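# Transfer upper well plate from nest N1 to N2

## Task

Take the top 96-well plate off the stack in nest N1 and place it in nest N2, lying flat within N2's locating features and turned so that its A1 well (at the clipped corner) is at N2's corner labelled A1. Leave the bottom plate in N1 exactly as it was. Finish with the gripper released and the arms moved away from the plate.

## Robot and tools

Robot: two arms, left_arm and right_arm, each with a two-finger parallel gripper. Four cameras: cam_head_left and cam_head_right (896x504), cam_left_wrist and cam_right_wrist (504x504), delivered in that order.

Scene frame (used in results): origin on the table surface midway between the arms, +z up, +x pointing out across the table, left_arm on the +y side. The names left and right are arm labels, not image sides. Looking out from the arms, N1 is the right-hand nest and N2 the left-hand one. Each plate has one clipped corner, and that corner is well A1.

Gripper axes: fingers extend along the gripper's +z and close along its y. The reported hand position is a point between the pads, roughly 1 cm short of the fingertips. Printed positions can be inaccurate, more so at long reach.

execute_actions: argument actions is a list holding nothing, one action or one wait. An empty list just reports the state. An action is {"rows": [...], "steps": n} with 1 to 15 rows and steps up to 15 (default 15); each step lasts 1/30 s, one row per step, and the final row repeats if rows run out. A wait is {"steps": n} with n up to 300, counted from the previous result. Optional pictures (true/false) toggles images. A refused call moves nothing.

Row layout: one flat list of 14 numbers, each in [-1, 1], always covering both arms: left_arm dx, dy, dz, rx, ry, rz, opening, then right_arm's seven in the same order. dx..rz are an offset, expressed in that gripper's own axes, from the gripper's measured pose in the latest result that reports it (before any such result in a scene, and for any later call in the same reply, from the pose at the start of the action). Every row is relative to that same base, not cumulative. Scale: 1.0 equals 0.6 m of travel or 180 degrees; rx, ry, rz form a single rotation vector. Opening is absolute, not an offset: +1 fully open (0.094 m), -1 closed. All-zero offsets are not idle: they pull the arm back to the base pose.

move: target is one 14-number row with the same layout, frame and offset meaning. speed is optional, in m/s, 0.002 to 0.5 (default 0.25); rotation is capped at twice that value in rad/s. Both grippers follow straight paths that finish together, lasting 0.5 to 10 s; if 10 s is not enough they stop short. Openings are sent at the start. Paths do not avoid obstacles or the other arm, and a gripper may lag, wander or overshoot speed, especially with a nearly straight arm. The result adds a move: line with the outcome (done, off_target, moving, held, fault) and active limits (paced = pose was clipped; held = a safety check blocked steps), plus each gripper's distance from its target.

wait: seconds, 0 to 10; sends nothing new.

zoom_image: camera (one of the four names) and region [x0, y0, x1, y1] in pixels of that camera's last full image, origin top-left, at most 504x504.

finished_scene: scene (integer); closes the current scene permanently and reports success. Call it only once the plate is placed, released and the arms are clear.

Reading results: the state line gives each arm's end_effector_position (m) and end_effector_quat_wxyz in the scene frame. grip_measured is the finger opening on the command scale; the last value in Joint positions is the opening in metres. Readings may carry a fixed error of about 1 mm. A Hand target line shows where the controller is driving each gripper. A pose unreachable line means the clearance check altered or blocked commands for the named arm; HELD flags affected steps. FAULT, MOTOR HOT and OVER-TEMPERATURE FAULT lines report stops and heating. Joint ranges (rad): waist -2.880..2.880, shoulder 0.000..3.142, elbow 0.000..3.019, wrist pitch -1.693..1.571, wrist yaw -1.571..1.571, wrist roll -2.094..2.094.

Motion behaviour: each step's commanded pose is limited to 70 mm and 16 degrees from the measured pose, so long moves need several actions; after an action ends the arm only finishes the last clipped pose. Arms usually stop a centimetre or more short, mostly too low, and tiny moves of a few mm may not register. To keep an arm in place, send the correcting offset back to its desired pose in the first call of a reply and zeros afterward, raising the aim if it still sags. Since offsets come from measured poses, repeating a small push into something rigid adds no force, but into something yielding it goes further. The robot keeps running while the operator composes a reply.

Gripping: to hold, command an opening below grip_measured; about 0.03 below gives a firm grip, less a lighter one. Pad force tops out near 50 to 62 N and spikes briefly at first contact.

Avoid: dropping the plate from more than a few millimetres, disturbing or lifting the lower plate, anything leaving the table, fast or deep contact, arms striking or pushing each other, and holding loads long enough for a motor to reach 100 °C (the arm then goes limp). Loose objects may occasionally be nudged by outside pushes.

Each tool is called after ">>>" in YAML: its name, and indented under it one key for each argument.

## Session

>>> execute_actions:
  actions: []

Scene clock: 0.00 s of 13200.00 s.
left_arm: end_effector_position=(+0.4283, +0.4545, +0.4002) grip_measured=+1.000 end_effector_quat_wxyz=(+0.276, +0.552, +0.786, +0.040) | right_arm: end_effector_position=(+0.4526, -0.0514, +0.2483) grip_measured=+1.000 end_effector_quat_wxyz=(+0.466, -0.038, +0.658, +0.591)
Joint positions: left_arm=[ 0.607  1.374  1.642 -1.551  0.493  1.768  0.094] | right_arm=[ 0.174  1.453  0.539  1.1   -0.778  0.977  0.094]
Joint velocities: left_arm=[-0.024 -0.024  0.002 -0.007  0.081  0.007  0.   ] | right_arm=[-0.015 -0.005  0.007 -0.007 -0.022  0.066  0.   ]
Hand target (left_arm): +0.432, +0.457, +0.407; +0.278, +0.553, +0.784, +0.048
Hand target (right_arm): +0.457, -0.051, +0.253; +0.470, -0.041, +0.655, +0.591

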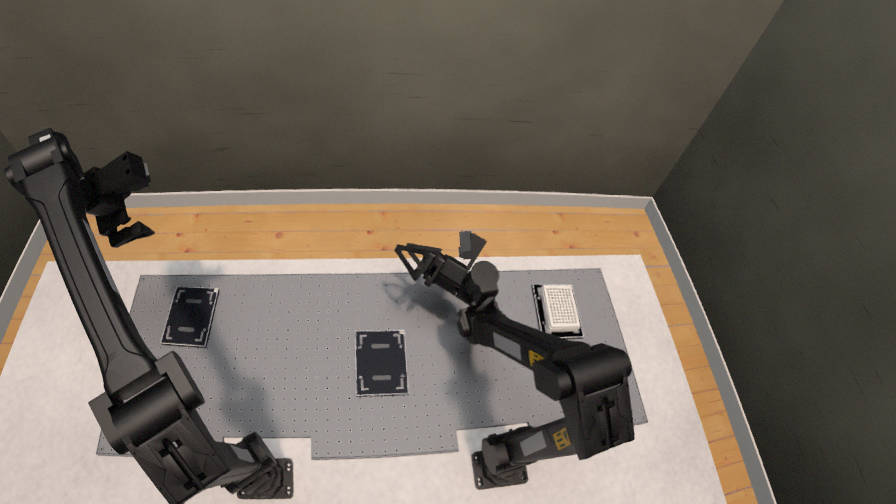

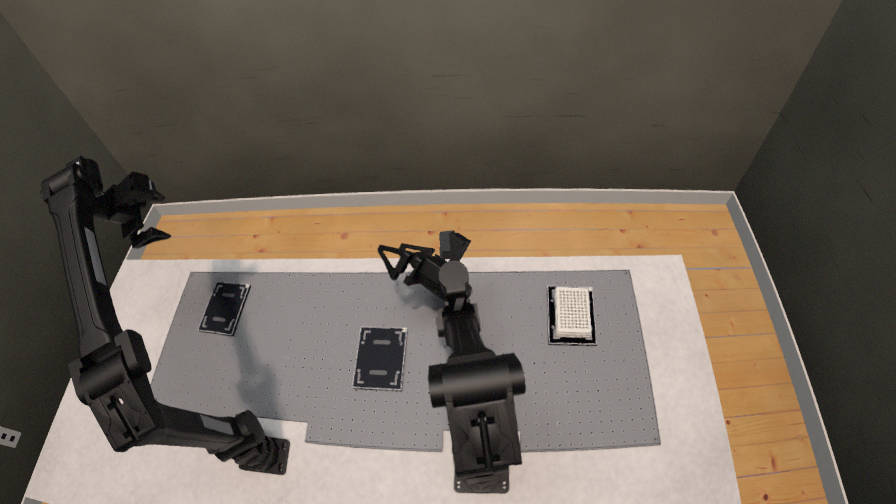

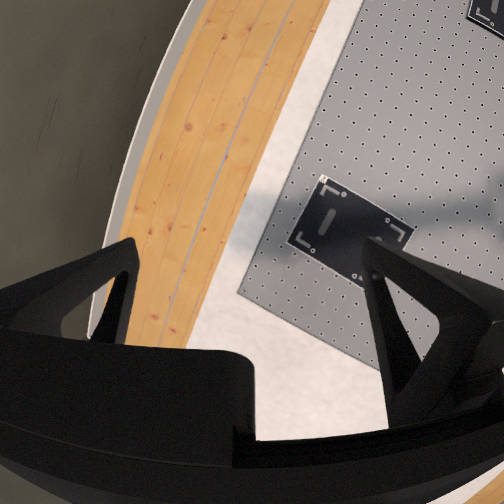

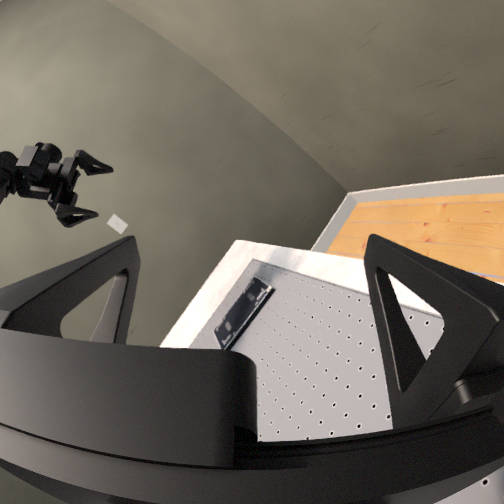

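>>> zoom_image:
  camera: "cam_head_right"
  region: [525, 265, 635, 365]

>>> zoom_image:
  camera: "cam_head_left"
  region: [135, 270, 245, 365]

Region (525, 265, 635, 365) of cam_head_right's 896x504 image, scaled by 4.582, with more detail than that image has; it fills the top 458 rows of this view, and the rest is white.

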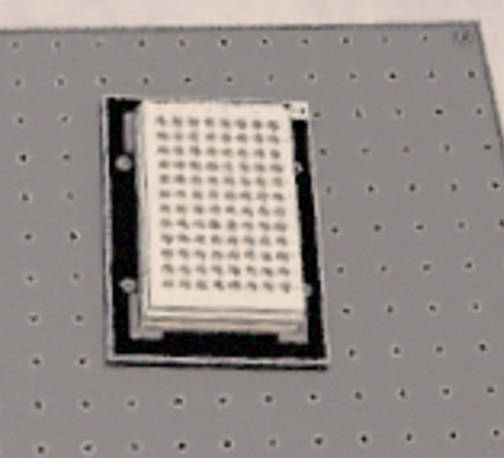

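Region (135, 270, 245, 365) of cam_head_left's 896x504 image, scaled by 4.582, with more detail than that image has; it fills the top 435 rows of this view, and the rest is white.

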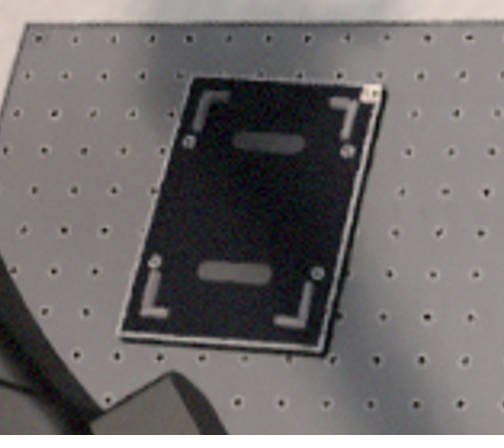

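>>> move:
  target: [0.253,-0.203,0.387,0.0339,0.187,-0.3571,1, -0.150,-0.325,-0.662,0.4327,0.3274,0.0369,1]
  speed: 0.3

Scene clock: 32.10 s of 13200.00 s.
left_arm: end_effector_position=(+0.3990, +0.4930, +0.1130) grip_measured=+1.000 end_effector_quat_wxyz=(+0.008, +0.034, +0.999, +0.005) | right_arm: end_effector_position=(+0.3793, -0.4679, +0.1034) grip_measured=+1.000 end_effector_quat_wxyz=(-0.009, +0.018, +1.000, +0.004)
Joint positions: left_arm=[ 0.534  1.573  1.169 -1.148  0.001  0.611  0.094] | right_arm=[-0.527  1.564  1.13  -1.156  0.002 -0.491  0.094]
Joint velocities: left_arm=[-0.034  0.005  0.007  0.007  0.007 -0.037  0.   ] | right_arm=[-0.005  0.005 -0.012 -0.012  0.022 -0.051  0.   ]
Hand target (left_arm): +0.403, +0.488, +0.101; +0.000, +0.035, +0.999, +0.002
Hand target (right_arm): +0.392, -0.478, +0.112; -0.004, +0.015, +1.000, -0.001
Off the commanded pose (left_arm): 0.014 m, 1 deg.
Off the commanded pose (right_arm): 0.019 m, 1 deg.
After step 90, 25.70 s passed at rest.
move: off_target (left_arm, right_arm)

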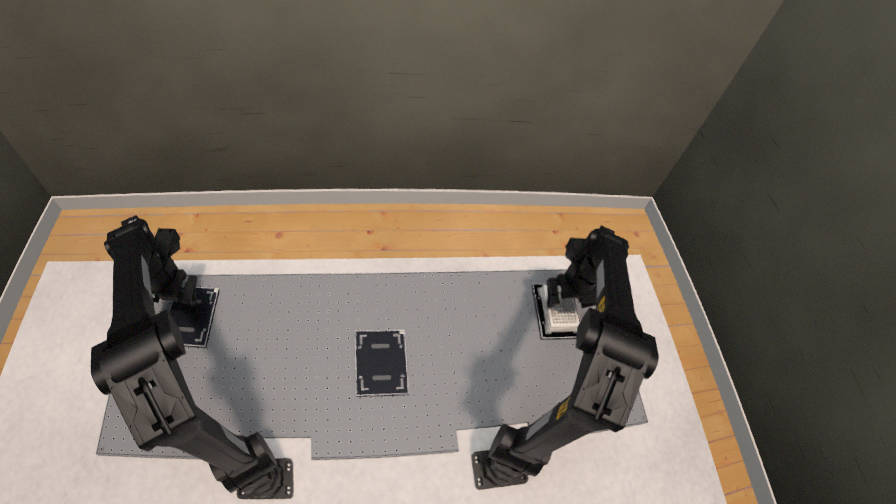

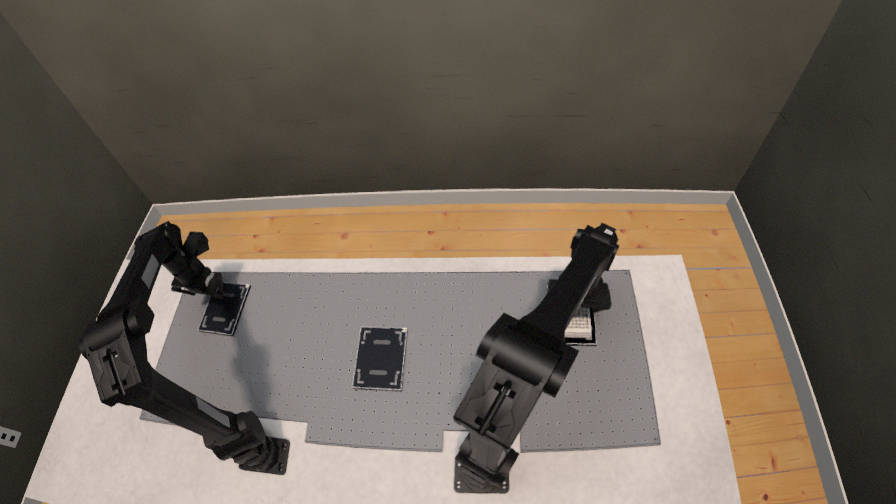

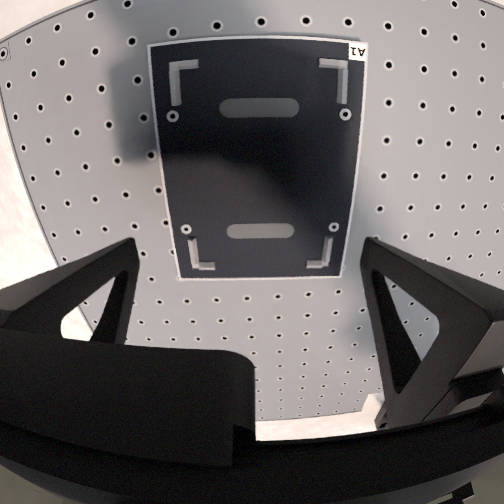

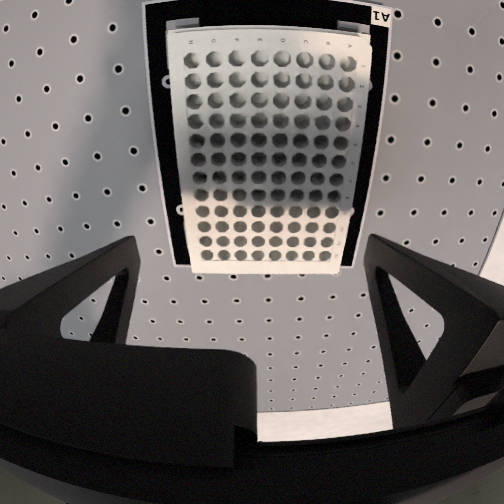

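>>> move:
  target: [0,0,0,0,0,0,1, -0.028,-0.011,0.068,0.003,-0.006,0,1]
  speed: 0.06

Scene clock: 50.27 s of 13200.00 s.
left_arm: end_effector_position=(+0.3990, +0.4930, +0.1130) grip_measured=+1.000 end_effector_quat_wxyz=(+0.008, +0.032, +0.999, +0.005) | right_arm: end_effector_position=(+0.3964, -0.4779, +0.0765) grip_measured=+1.000 end_effector_quat_wxyz=(+0.009, +0.018, +1.000, -0.006)
Joint positions: left_arm=[ 0.534  1.573  1.169 -1.148  0.001  0.608  0.094] | right_arm=[-0.527  1.62   1.12  -1.049  0.002 -0.491  0.094]
Joint velocities: left_arm=[ 0.015 -0.005  0.022  0.007 -0.007 -0.022  0.   ] | right_arm=[-0.005 -0.005 -0.002 -0.012  0.007 -0.007  0.   ]
Hand target (left_arm): +0.399, +0.493, +0.113; +0.008, +0.033, +0.999, +0.005
Hand target (right_arm): +0.395, -0.475, +0.063; +0.001, +0.018, +1.000, -0.001
Off the commanded pose (left_arm): 0.000 m, 0 deg.
Off the commanded pose (right_arm): 0.015 m, 1 deg.
After step 90, 14.07 s passed at rest.
move: off_target (right_arm)

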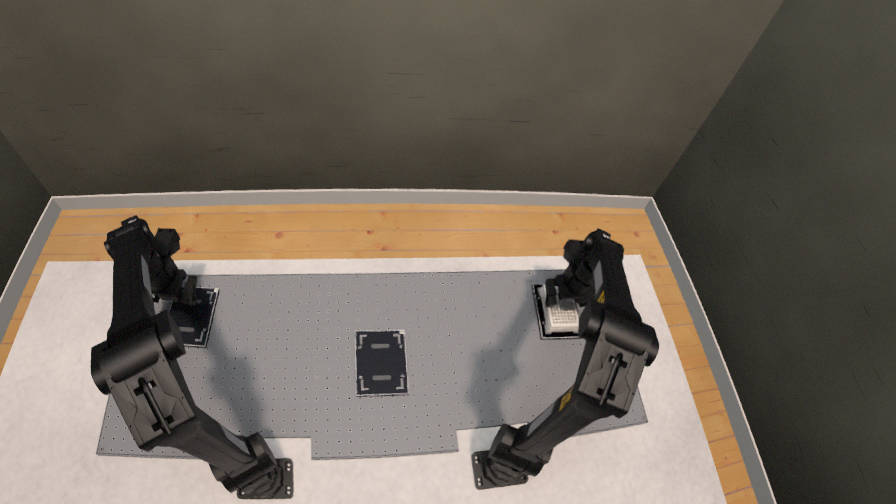

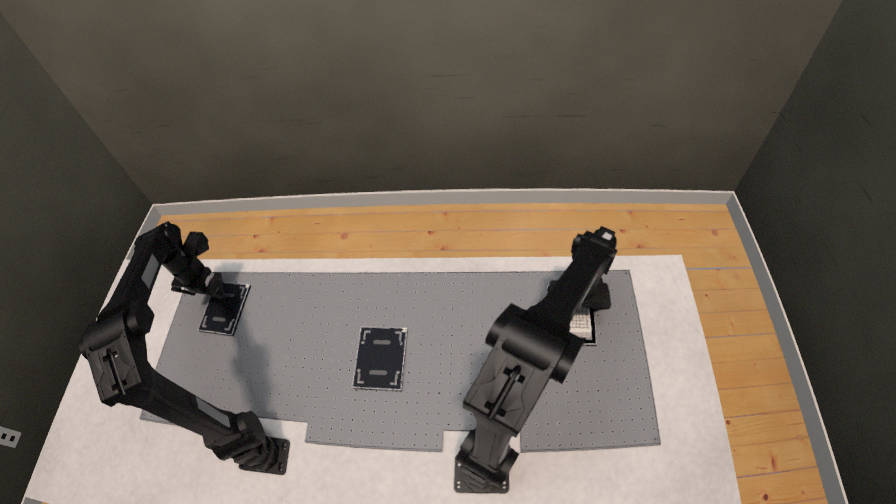

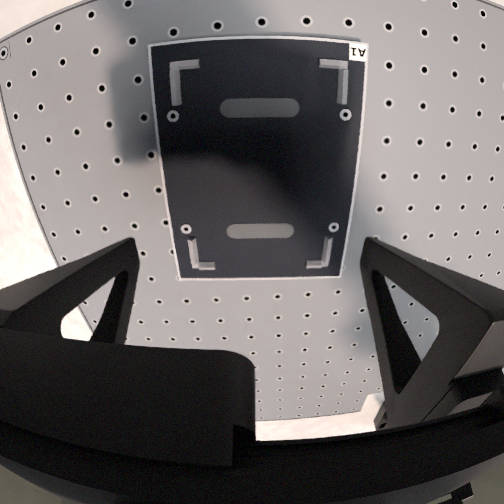

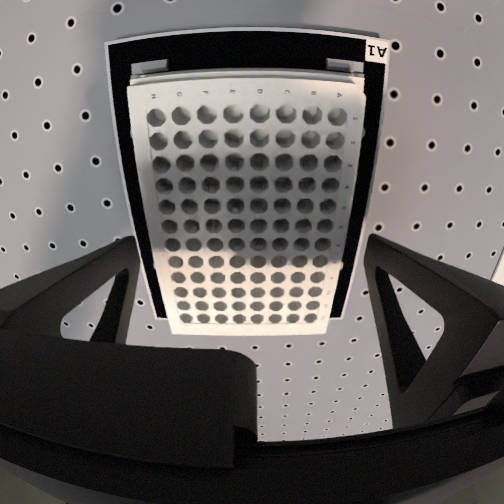

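>>> move:
  target: [0,0,0,0,0,0,1, 0.002,0.0087,0.046,-0.003,0.005,-0.003,1]
  speed: 0.04

>>> zoom_image:
  camera: "cam_right_wrist"
  region: [100, 180, 400, 350]

Scene clock: 62.13 s of 13200.00 s.
left_arm: end_effector_position=(+0.3990, +0.4930, +0.1130) grip_measured=+1.000 end_effector_quat_wxyz=(+0.008, +0.032, +0.999, +0.005) | right_arm: end_effector_position=(+0.3972, -0.4776, +0.0643) grip_measured=+1.000 end_effector_quat_wxyz=(+0.011, +0.018, +1.000, -0.007)
Joint positions: left_arm=[ 0.534  1.573  1.169 -1.148  0.001  0.608  0.094] | right_arm=[-0.525  1.635  1.103 -1.012  0.002 -0.491  0.094]
Joint velocities: left_arm=[ 0.015 -0.015 -0.012 -0.002 -0.022 -0.066  0.   ] | right_arm=[-0.015  0.005  0.012 -0.002 -0.037  0.007  0.   ]
Hand target (left_arm): +0.399, +0.493, +0.113; +0.008, +0.032, +0.999, +0.005
Hand target (right_arm): +0.396, -0.473, +0.049; +0.001, +0.014, +1.000, -0.001
Off the commanded pose (left_arm): 0.000 m, 0 deg.
Off the commanded pose (right_arm): 0.016 m, 1 deg.
After step 90, 7.80 s passed at rest.
move: off_target (right_arm)

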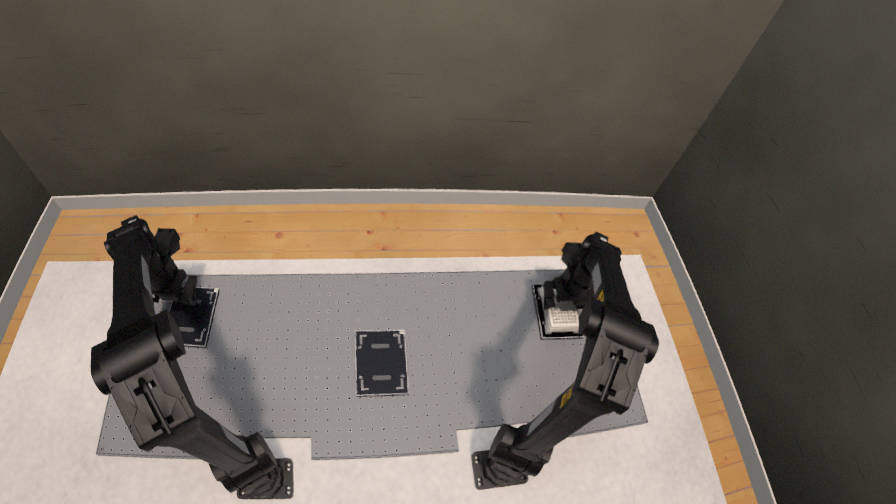

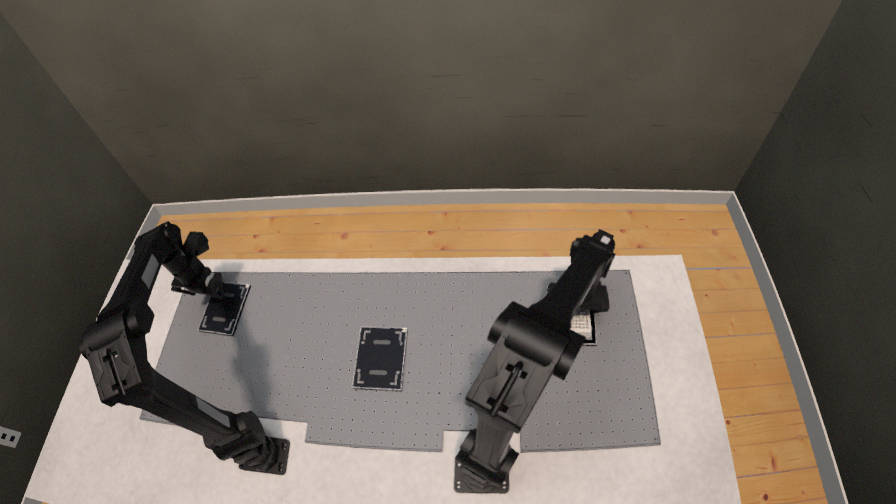

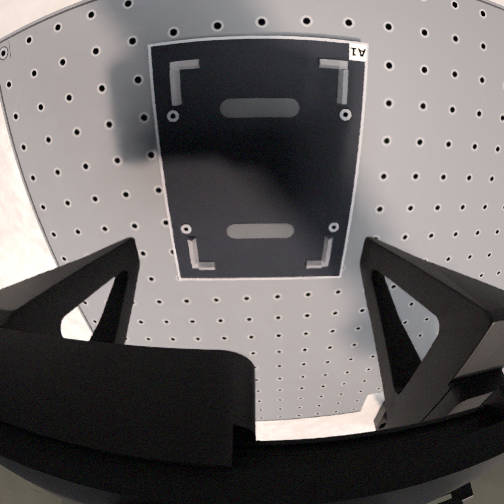

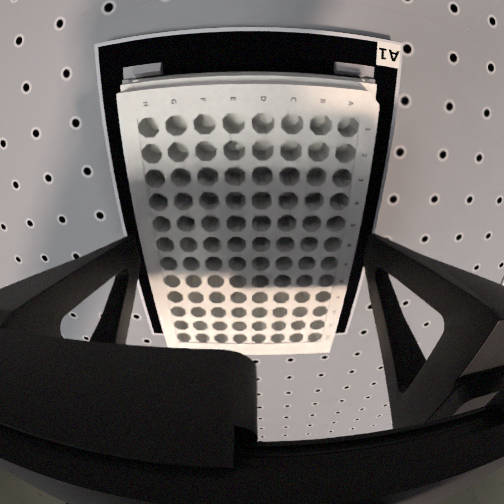

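Region (100, 180, 400, 350) of cam_right_wrist's 504x504 image, scaled by 1.680, with more detail than that image has; it fills the top 286 rows of this view, and the rest is white.

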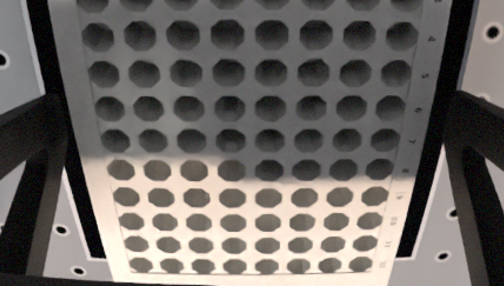

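>>> execute_actions:
  actions:
    - {"rows":[[0,0,0,0,0,0,1,-0.002,0.004,0,0,0,-0.002,1],[0,0,0,0,0,0,1,-0.003,0.0055,0,0,0,-0.0026,1],[0,0,0,0,0,0,1,-0.0037,0.0068,0,0,0,-0.0033,0.9],[0,0,0,0,0,0,1,-0.0037,0.0068,0,0,0,-0.0033,0.87],[0,0,0,0,0,0,1,-0.0037,0.0068,0,0,0,-0.0033,0.85],[0,0,0,0,0,0,1,-0.0037,0.0068,0,0,0,-0.0033,0.83],[0,0,0,0,0,0,1,-0.0037,0.0068,0,0,0,-0.0033,0.815],[0,0,0,0,0,0,1,-0.0037,0.0068,0,0,0,-0.0033,0.80],[0,0,0,0,0,0,1,-0.0037,0.0068,0,0,0,-0.0033,0.785],[0,0,0,0,0,0,1,-0.0037,0.0068,0,0,0,-0.0033,0.77],[0,0,0,0,0,0,1,-0.0037,0.0068,0,0,0,-0.0033,0.76],[0,0,0,0,0,0,1,-0.0037,0.0068,0,0,0,-0.0033,0.75],[0,0,0,0,0,0,1,-0.0037,0.0068,0,0,0,-0.0033,0.74],[0,0,0,0,0,0,1,-0.0037,0.0068,0,0,0,-0.0033,0.735]],"steps":15}
  pictures: false

>>> execute_actions:
  actions:
    - {"steps":8}

Scene clock: 81.73 s of 13200.00 s.
left_arm: end_effector_position=(+0.3990, +0.4930, +0.1130) grip_measured=+1.000 end_effector_quat_wxyz=(+0.008, +0.032, +0.999, +0.005) | right_arm: end_effector_position=(+0.3982, -0.4759, +0.0643) grip_measured=+0.745 end_effector_quat_wxyz=(+0.011, +0.015, +1.000, -0.007)
Joint positions: left_arm=[ 0.534  1.573  1.169 -1.148  0.001  0.608  0.094] | right_arm=[-0.521  1.635  1.103 -1.012  0.002 -0.491  0.082]
Joint velocities: left_arm=[-0.015  0.005  0.007 -0.002  0.022 -0.066  0.   ] | right_arm=[-0.015 -0.005 -0.017 -0.002 -0.007 -0.066  0.001]
Hand target (left_arm): +0.399, +0.493, +0.113; +0.008, +0.032, +0.999, +0.005
Hand target (right_arm): +0.400, -0.473, +0.064; +0.011, +0.012, +1.000, -0.007
Off the commanded pose (left_arm): 0.000 m, 0 deg.
Off the commanded pose (right_arm): 0.003 m, 0 deg.
Steps of this call (steps 1 to 90: nothing new was sent; then 16.10 s passed at rest; steps 91 to 105: all 15 steps of this action). Readings (end_effector_position):
91: left_arm (+0.3990, +0.4930, +0.1130) | right_arm (+0.3972, -0.4776, +0.0643)
92: left_arm (+0.3990, +0.4930, +0.1130) | right_arm (+0.3972, -0.4776, +0.0643)
94: left_arm (+0.3990, +0.4930, +0.1130) | right_arm (+0.3974, -0.4773, +0.0643)
98: left_arm (+0.3990, +0.4930, +0.1130) | right_arm (+0.3980, -0.4762, +0.0643)
105: the state above

Scene clock: 82.00 s of 13200.00 s.
left_arm: end_effector_position=(+0.3990, +0.4930, +0.1130) grip_measured=+1.000 end_effector_quat_wxyz=(+0.008, +0.032, +0.999, +0.005) | right_arm: end_effector_position=(+0.3982, -0.4759, +0.0643) grip_measured=+0.744 end_effector_quat_wxyz=(+0.011, +0.015, +1.000, -0.007)
Joint positions: left_arm=[ 0.534  1.573  1.169 -1.148  0.001  0.608  0.094] | right_arm=[-0.521  1.635  1.103 -1.012  0.002 -0.491  0.082]
Joint velocities: left_arm=[ 0.005 -0.005  0.022  0.002 -0.081 -0.022  0.   ] | right_arm=[ 0.005 -0.015 -0.027 -0.002  0.022 -0.051 -0.001]
Hand target (left_arm): +0.399, +0.493, +0.113; +0.008, +0.032, +0.999, +0.005
Hand target (right_arm): +0.400, -0.473, +0.064; +0.011, +0.012, +1.000, -0.007
Off the commanded pose (left_arm): 0.000 m, 0 deg.
Off the commanded pose (right_arm): 0.003 m, 0 deg.
Steps of this call (steps 1 to 8: nothing new was sent). Readings (end_effector_position):
1: left_arm (+0.3990, +0.4930, +0.1130) | right_arm (+0.3982, -0.4759, +0.0643)
2: left_arm (+0.3990, +0.4930, +0.1130) | right_arm (+0.3982, -0.4759, +0.0643)
4: left_arm (+0.3990, +0.4930, +0.1130) | right_arm (+0.3982, -0.4759, +0.0643)
8: the state above

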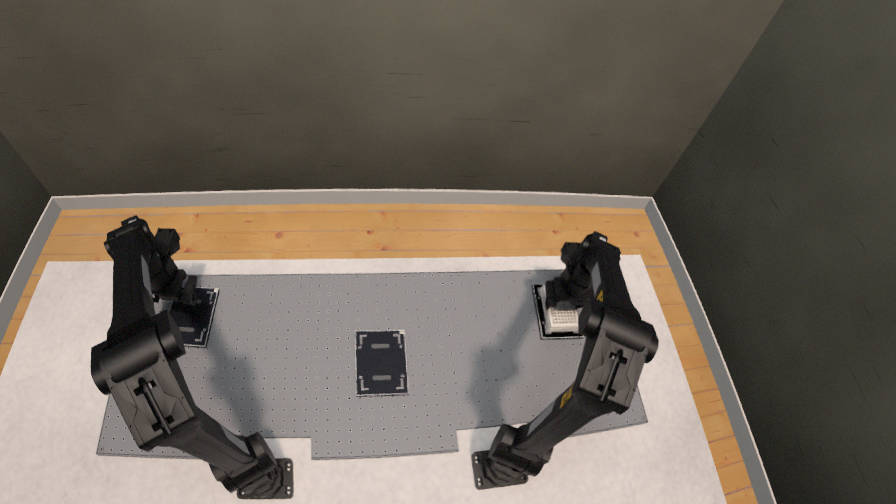

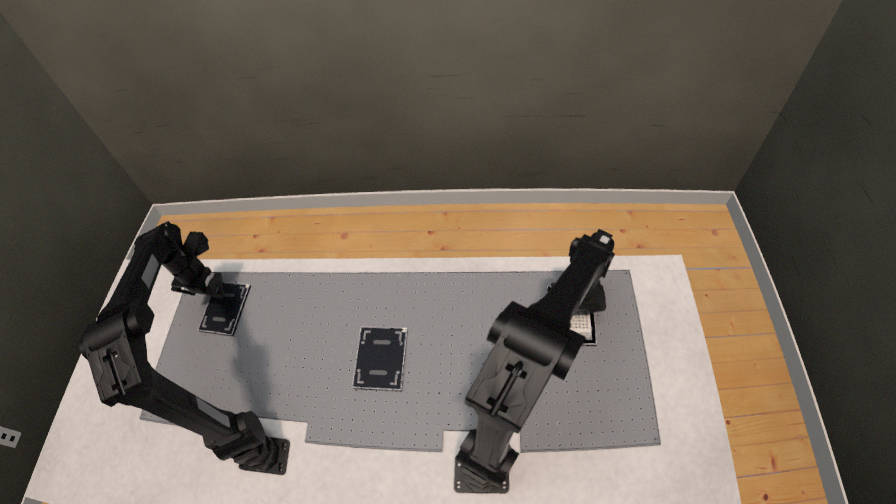

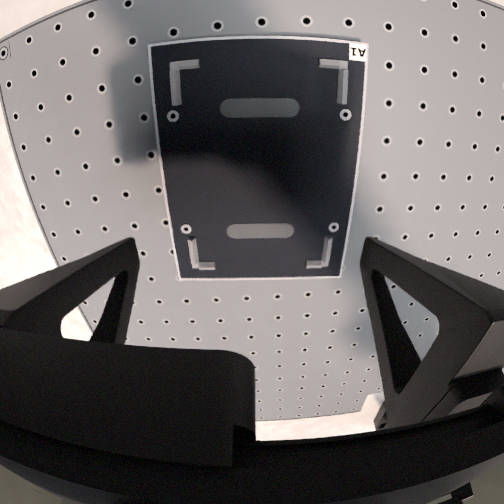

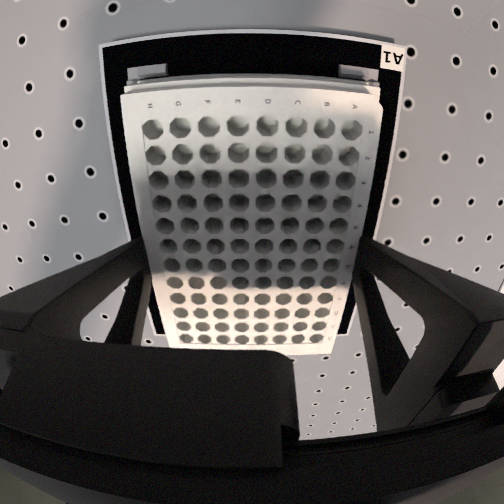

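>>> move:
  target: [0,0,0,0,0,0,1, -0.0027,-0.0016,-0.018,0.0038,-0.007,0,0.73]
  speed: 0.012

>>> zoom_image:
  camera: "cam_right_wrist"
  region: [90, 20, 250, 130]

>>> zoom_image:
  camera: "cam_head_left"
  region: [525, 280, 595, 345]

Scene clock: 91.17 s of 13200.00 s.
left_arm: end_effector_position=(+0.3990, +0.4930, +0.1130) grip_measured=+1.000 end_effector_quat_wxyz=(+0.008, +0.032, +0.999, +0.005) | right_arm: end_effector_position=(+0.3989, -0.4763, +0.0695) grip_measured=+0.741 end_effector_quat_wxyz=(+0.016, +0.015, +1.000, -0.010)
Joint positions: left_arm=[ 0.534  1.573  1.169 -1.148  0.001  0.608  0.094] | right_arm=[-0.521  1.623  1.103 -1.012  0.002 -0.491  0.082]
Joint velocities: left_arm=[ 0.005  0.005 -0.007 -0.022 -0.022 -0.066  0.   ] | right_arm=[-0.005 -0.005 -0.022 -0.012 -0.066  0.051 -0.   ]
Hand target (left_arm): +0.399, +0.493, +0.113; +0.008, +0.032, +0.999, +0.005
Hand target (right_arm): +0.399, -0.477, +0.075; +0.022, +0.015, +1.000, -0.013
Off the commanded pose (left_arm): 0.000 m, 0 deg.
Off the commanded pose (right_arm): 0.006 m, 1 deg.
After step 90, 4.90 s passed at rest.
move: done

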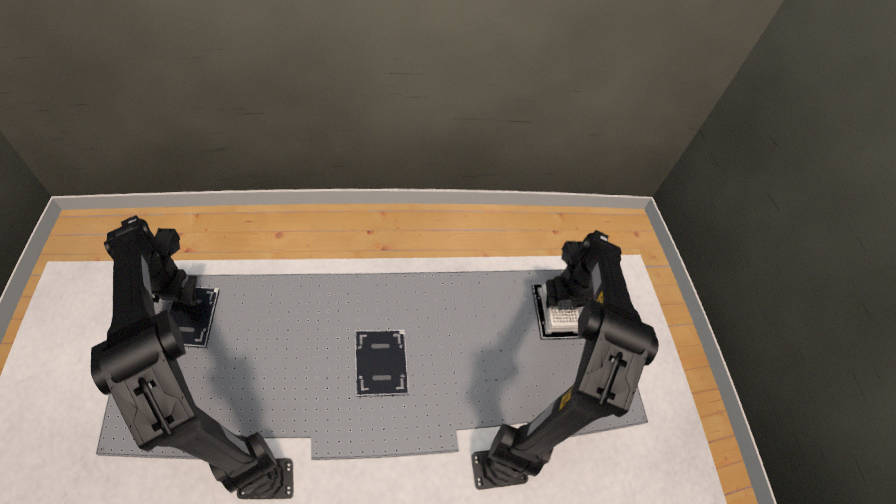

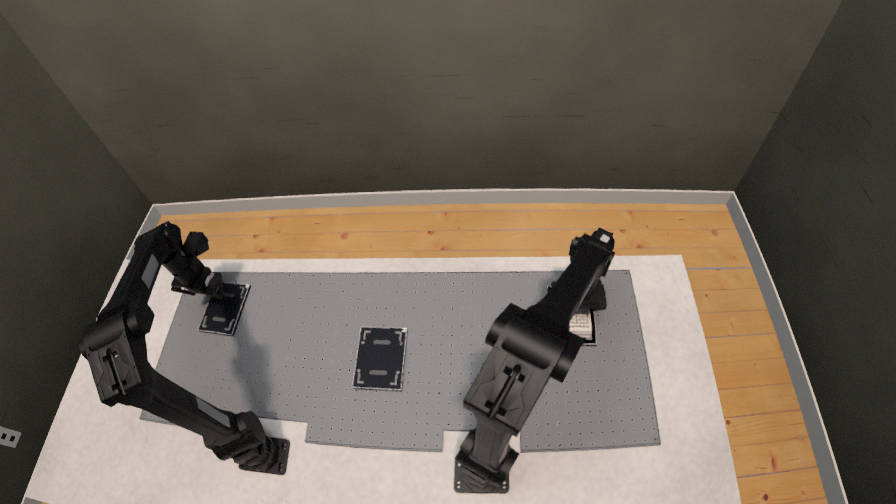

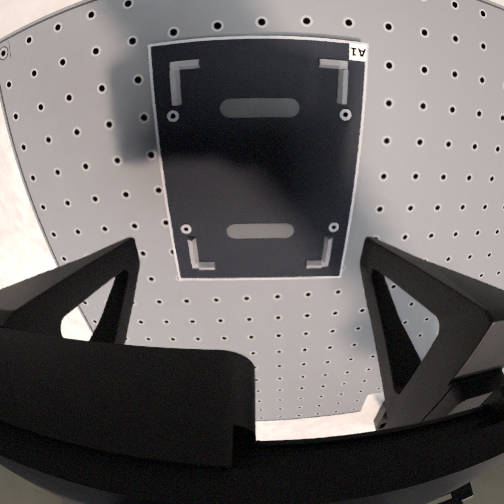

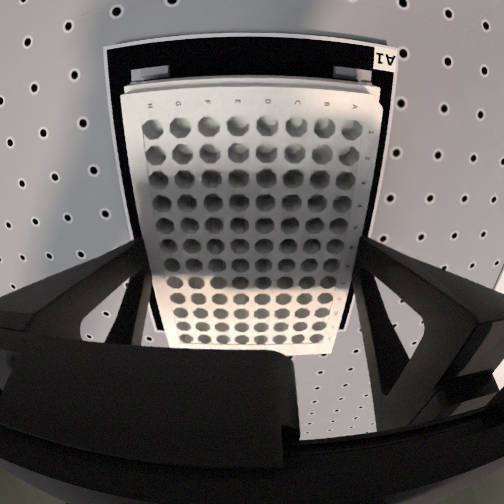

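Region (90, 20, 250, 130) of cam_right_wrist's 504x504 image, scaled by 3.150, with more detail than that image has; it fills the top 346 rows of this view, and the rest is white.

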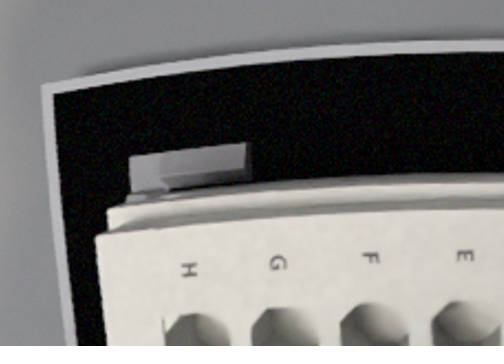

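Region (525, 280, 595, 345) of cam_head_left's 896x504 image, scaled by 7.200, with more detail than that image has; it fills the top 468 rows of this view, and the rest is white.

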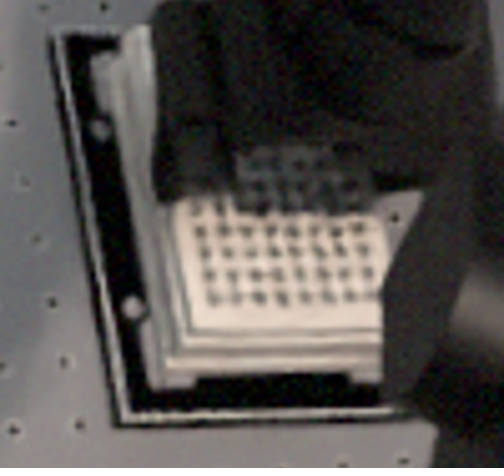

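>>> move:
  target: [0,0,0,0,0,0,1, -0.005,-0.003,-0.036,0.0075,-0.014,0,0.71]
  speed: 0.03

>>> zoom_image:
  camera: "cam_head_left"
  region: [525, 280, 595, 345]

Scene clock: 105.83 s of 13200.00 s.
left_arm: end_effector_position=(+0.3990, +0.4930, +0.1130) grip_measured=+1.000 end_effector_quat_wxyz=(+0.008, +0.032, +0.999, +0.005) | right_arm: end_effector_position=(+0.4006, -0.4773, +0.0861) grip_measured=+0.725 end_effector_quat_wxyz=(+0.033, +0.015, +0.999, -0.020)
Joint positions: left_arm=[ 0.534  1.573  1.169 -1.148  0.001  0.608  0.094] | right_arm=[-0.521  1.585  1.103 -1.012  0.002 -0.491  0.081]
Joint velocities: left_arm=[-0.024  0.005 -0.012  0.027  0.022 -0.037  0.   ] | right_arm=[-0.015 -0.005 -0.002 -0.017 -0.125 -0.007  0.   ]
Hand target (left_arm): +0.399, +0.493, +0.113; +0.008, +0.032, +0.999, +0.005
Hand target (right_arm): +0.401, -0.478, +0.091; +0.038, +0.015, +0.999, -0.022
Off the commanded pose (left_arm): 0.000 m, 0 deg.
Off the commanded pose (right_arm): 0.005 m, 1 deg.
After step 90, 10.57 s passed at rest.
move: done

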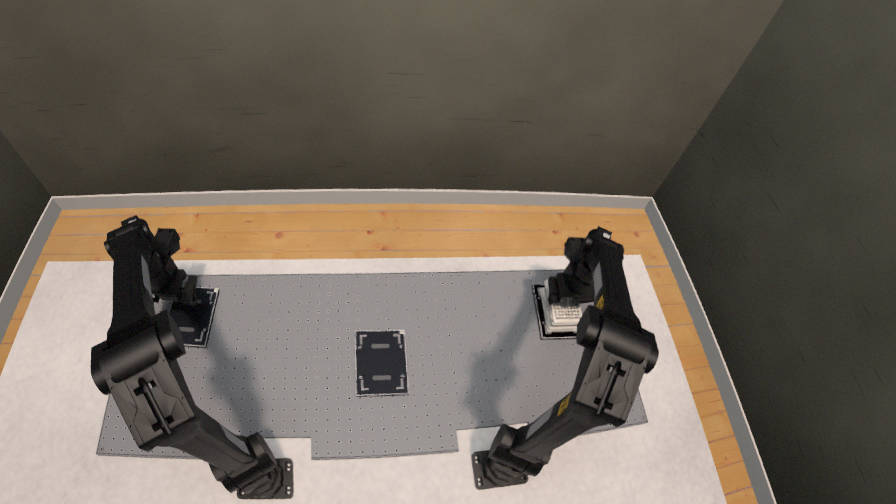

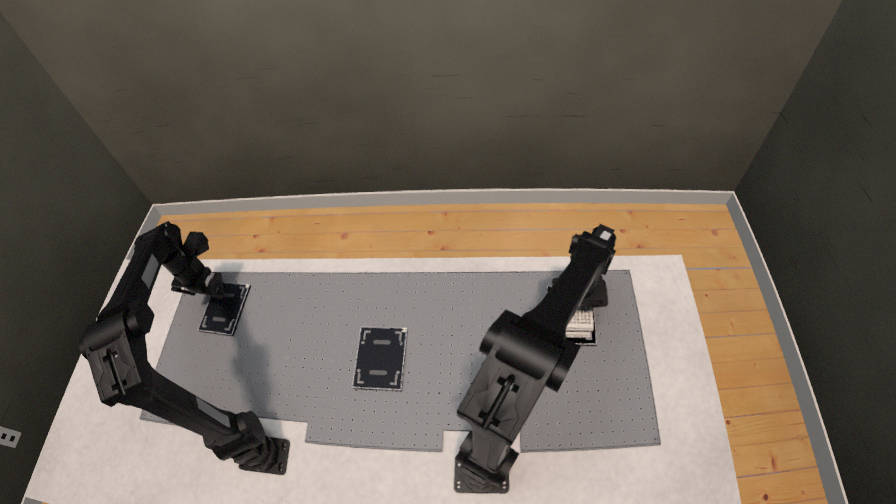

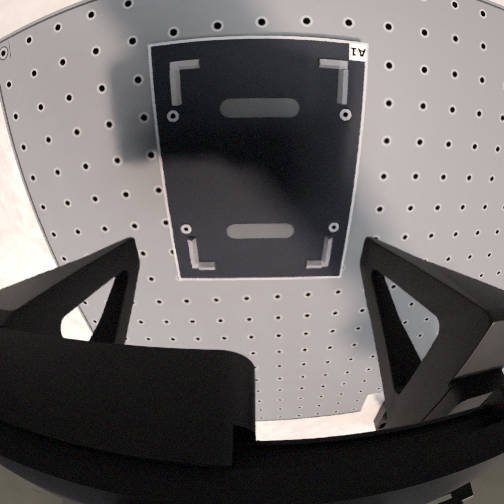

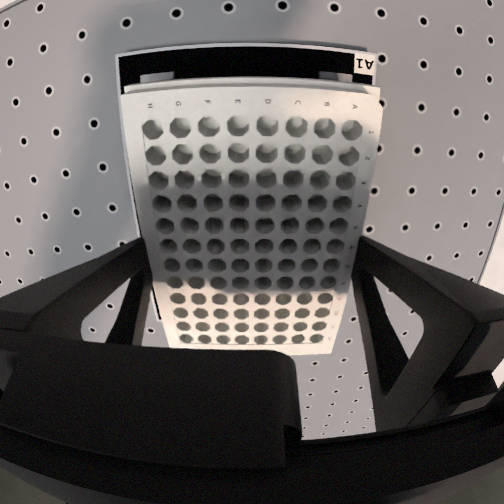

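Region (525, 280, 595, 345) of cam_head_left's 896x504 image, scaled by 7.200, with more detail than that image has; it fills the top 468 rows of this view, and the rest is white.

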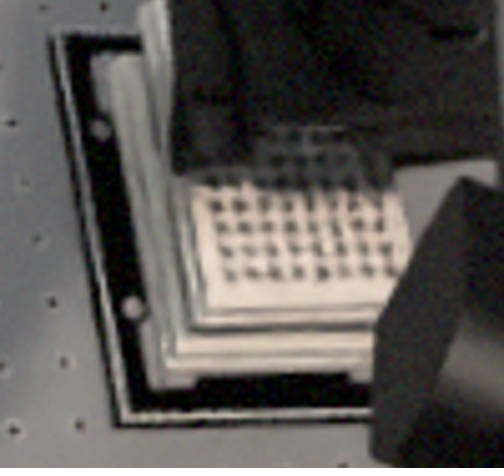

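>>> move:
  target: [0,0,0,0,0,0,1, 0.1775,0.988,-0.074,-0.011,0.016,0.006,0.70]
  speed: 0.22

>>> move:
  target: [0,0,0,0,0,0,1, -0.005,0.095,0.085,0.003,0,0.004,0.70]
  speed: 0.08

Scene clock: 122.57 s of 13200.00 s.
left_arm: end_effector_position=(+0.3990, +0.4930, +0.1130) grip_measured=+1.000 end_effector_quat_wxyz=(+0.008, +0.032, +0.999, +0.005) | right_arm: end_effector_position=(+0.3038, +0.1105, +0.0980) grip_measured=+0.718 end_effector_quat_wxyz=(+0.009, +0.016, +1.000, -0.003)
Joint positions: left_arm=[ 0.534  1.573  1.169 -1.148  0.001  0.608  0.094] | right_arm=[ 0.895  1.646  1.216 -1.135  0.018  0.925  0.081]
Joint velocities: left_arm=[-0.015 -0.005 -0.007 -0.012  0.066  0.022  0.   ] | right_arm=[-0.005 -0.005 -0.002 -0.017 -0.007  0.007 -0.   ]
Hand target (left_arm): +0.399, +0.493, +0.113; +0.008, +0.032, +0.999, +0.005
Hand target (right_arm): +0.315, +0.120, +0.104; +0.011, +0.025, +1.000, +0.001
Off the commanded pose (left_arm): 0.000 m, 0 deg.
Off the commanded pose (right_arm): 0.012 m, 1 deg.
After step 90, 10.47 s passed at rest.
move: off_target (right_arm)

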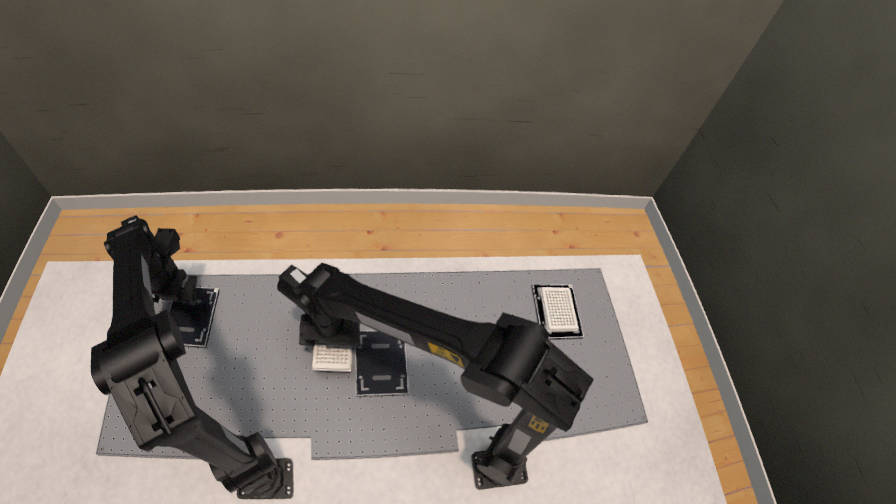

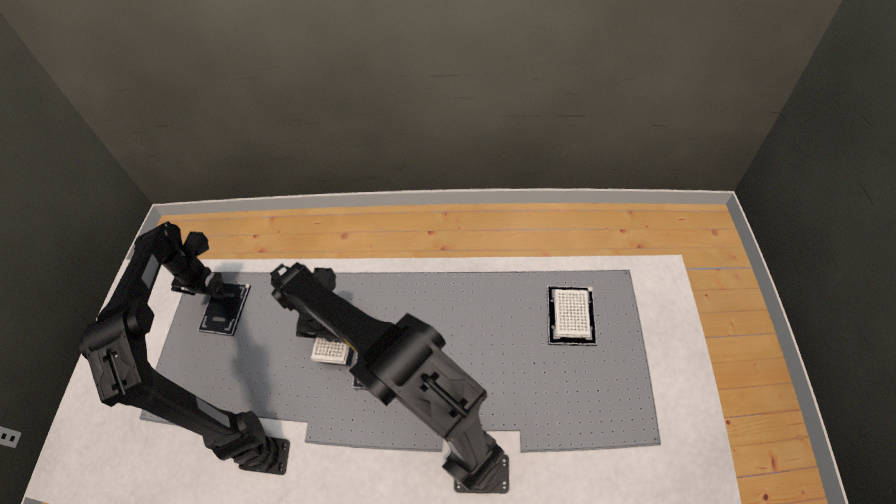

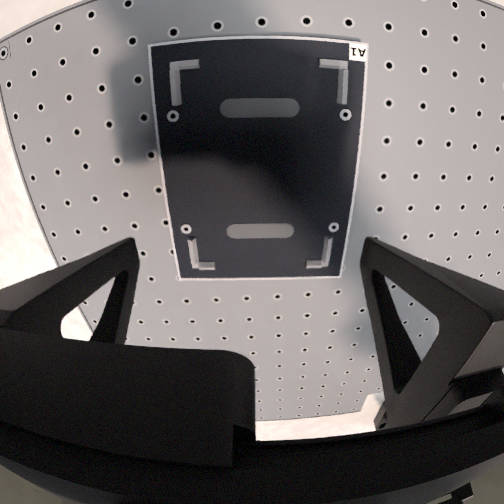

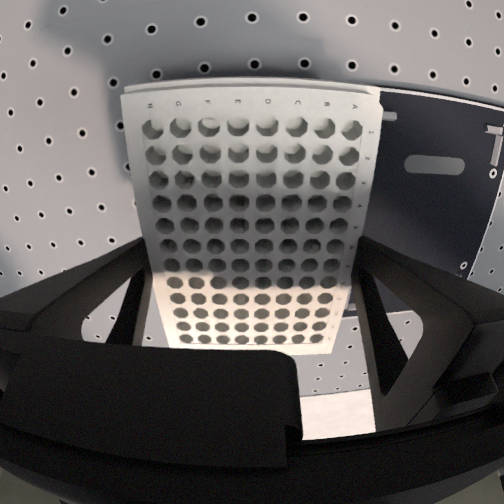

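Scene clock: 123.87 s of 13200.00 s.
left_arm: end_effector_position=(+0.3990, +0.4930, +0.1130) grip_measured=+1.000 end_effector_quat_wxyz=(+0.008, +0.032, +0.999, +0.005) | right_arm: end_effector_position=(+0.2979, +0.1481, +0.0444) grip_measured=+0.718 end_effector_quat_wxyz=(-0.003, +0.018, +1.000, -0.021)
Joint positions: left_arm=[ 0.534  1.573  1.169 -1.148  0.001  0.608  0.094] | right_arm=[ 0.953  1.798  1.264 -1.075  0.019  0.988  0.081]
Joint velocities: left_arm=[ 0.015 -0.005  0.007 -0.007 -0.066 -0.022  0.   ] | right_arm=[ 0.005 -0.005  0.007  0.007  0.007 -0.022  0.   ]
Hand target (left_arm): +0.399, +0.493, +0.113; +0.008, +0.032, +0.999, +0.005
Hand target (right_arm): +0.309, +0.167, +0.047; +0.008, +0.022, +1.000, -0.008
Off the commanded pose (left_arm): 0.000 m, 0 deg.
Off the commanded pose (right_arm): 0.022 m, 2 deg.
move: off_target (right_arm)

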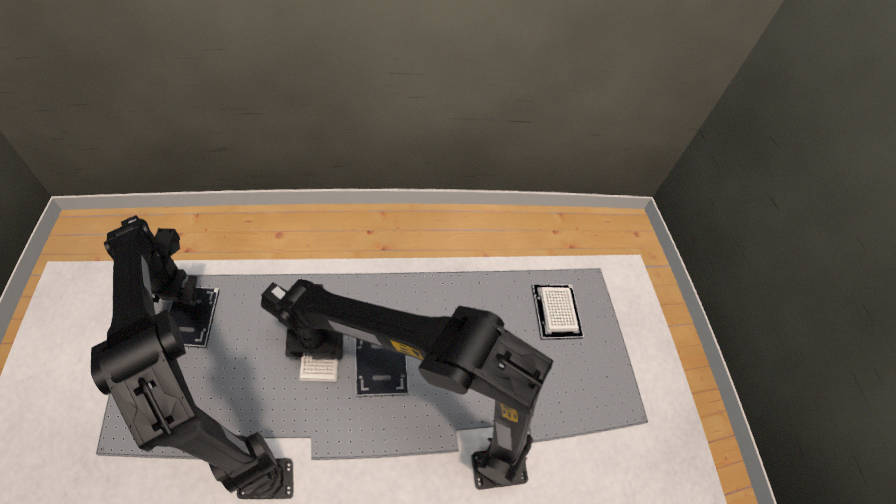

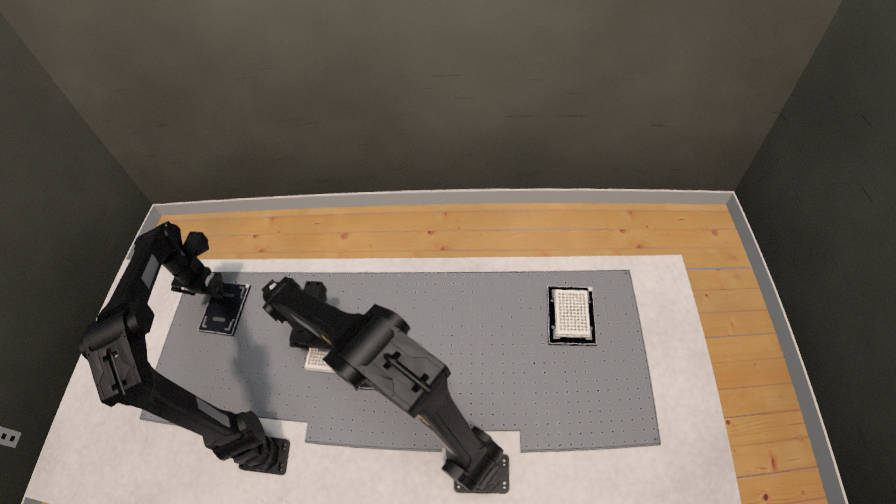

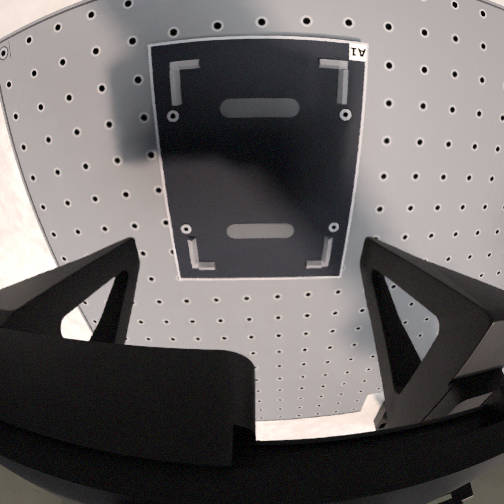

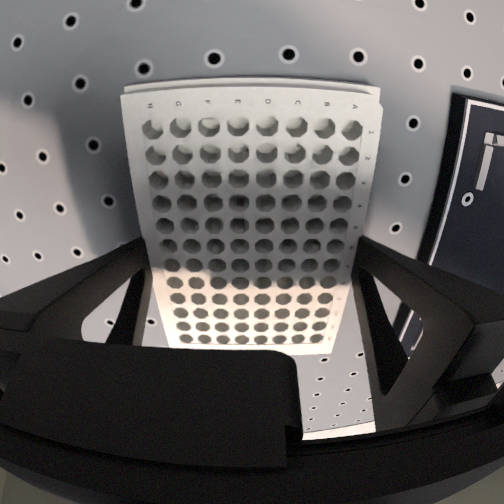

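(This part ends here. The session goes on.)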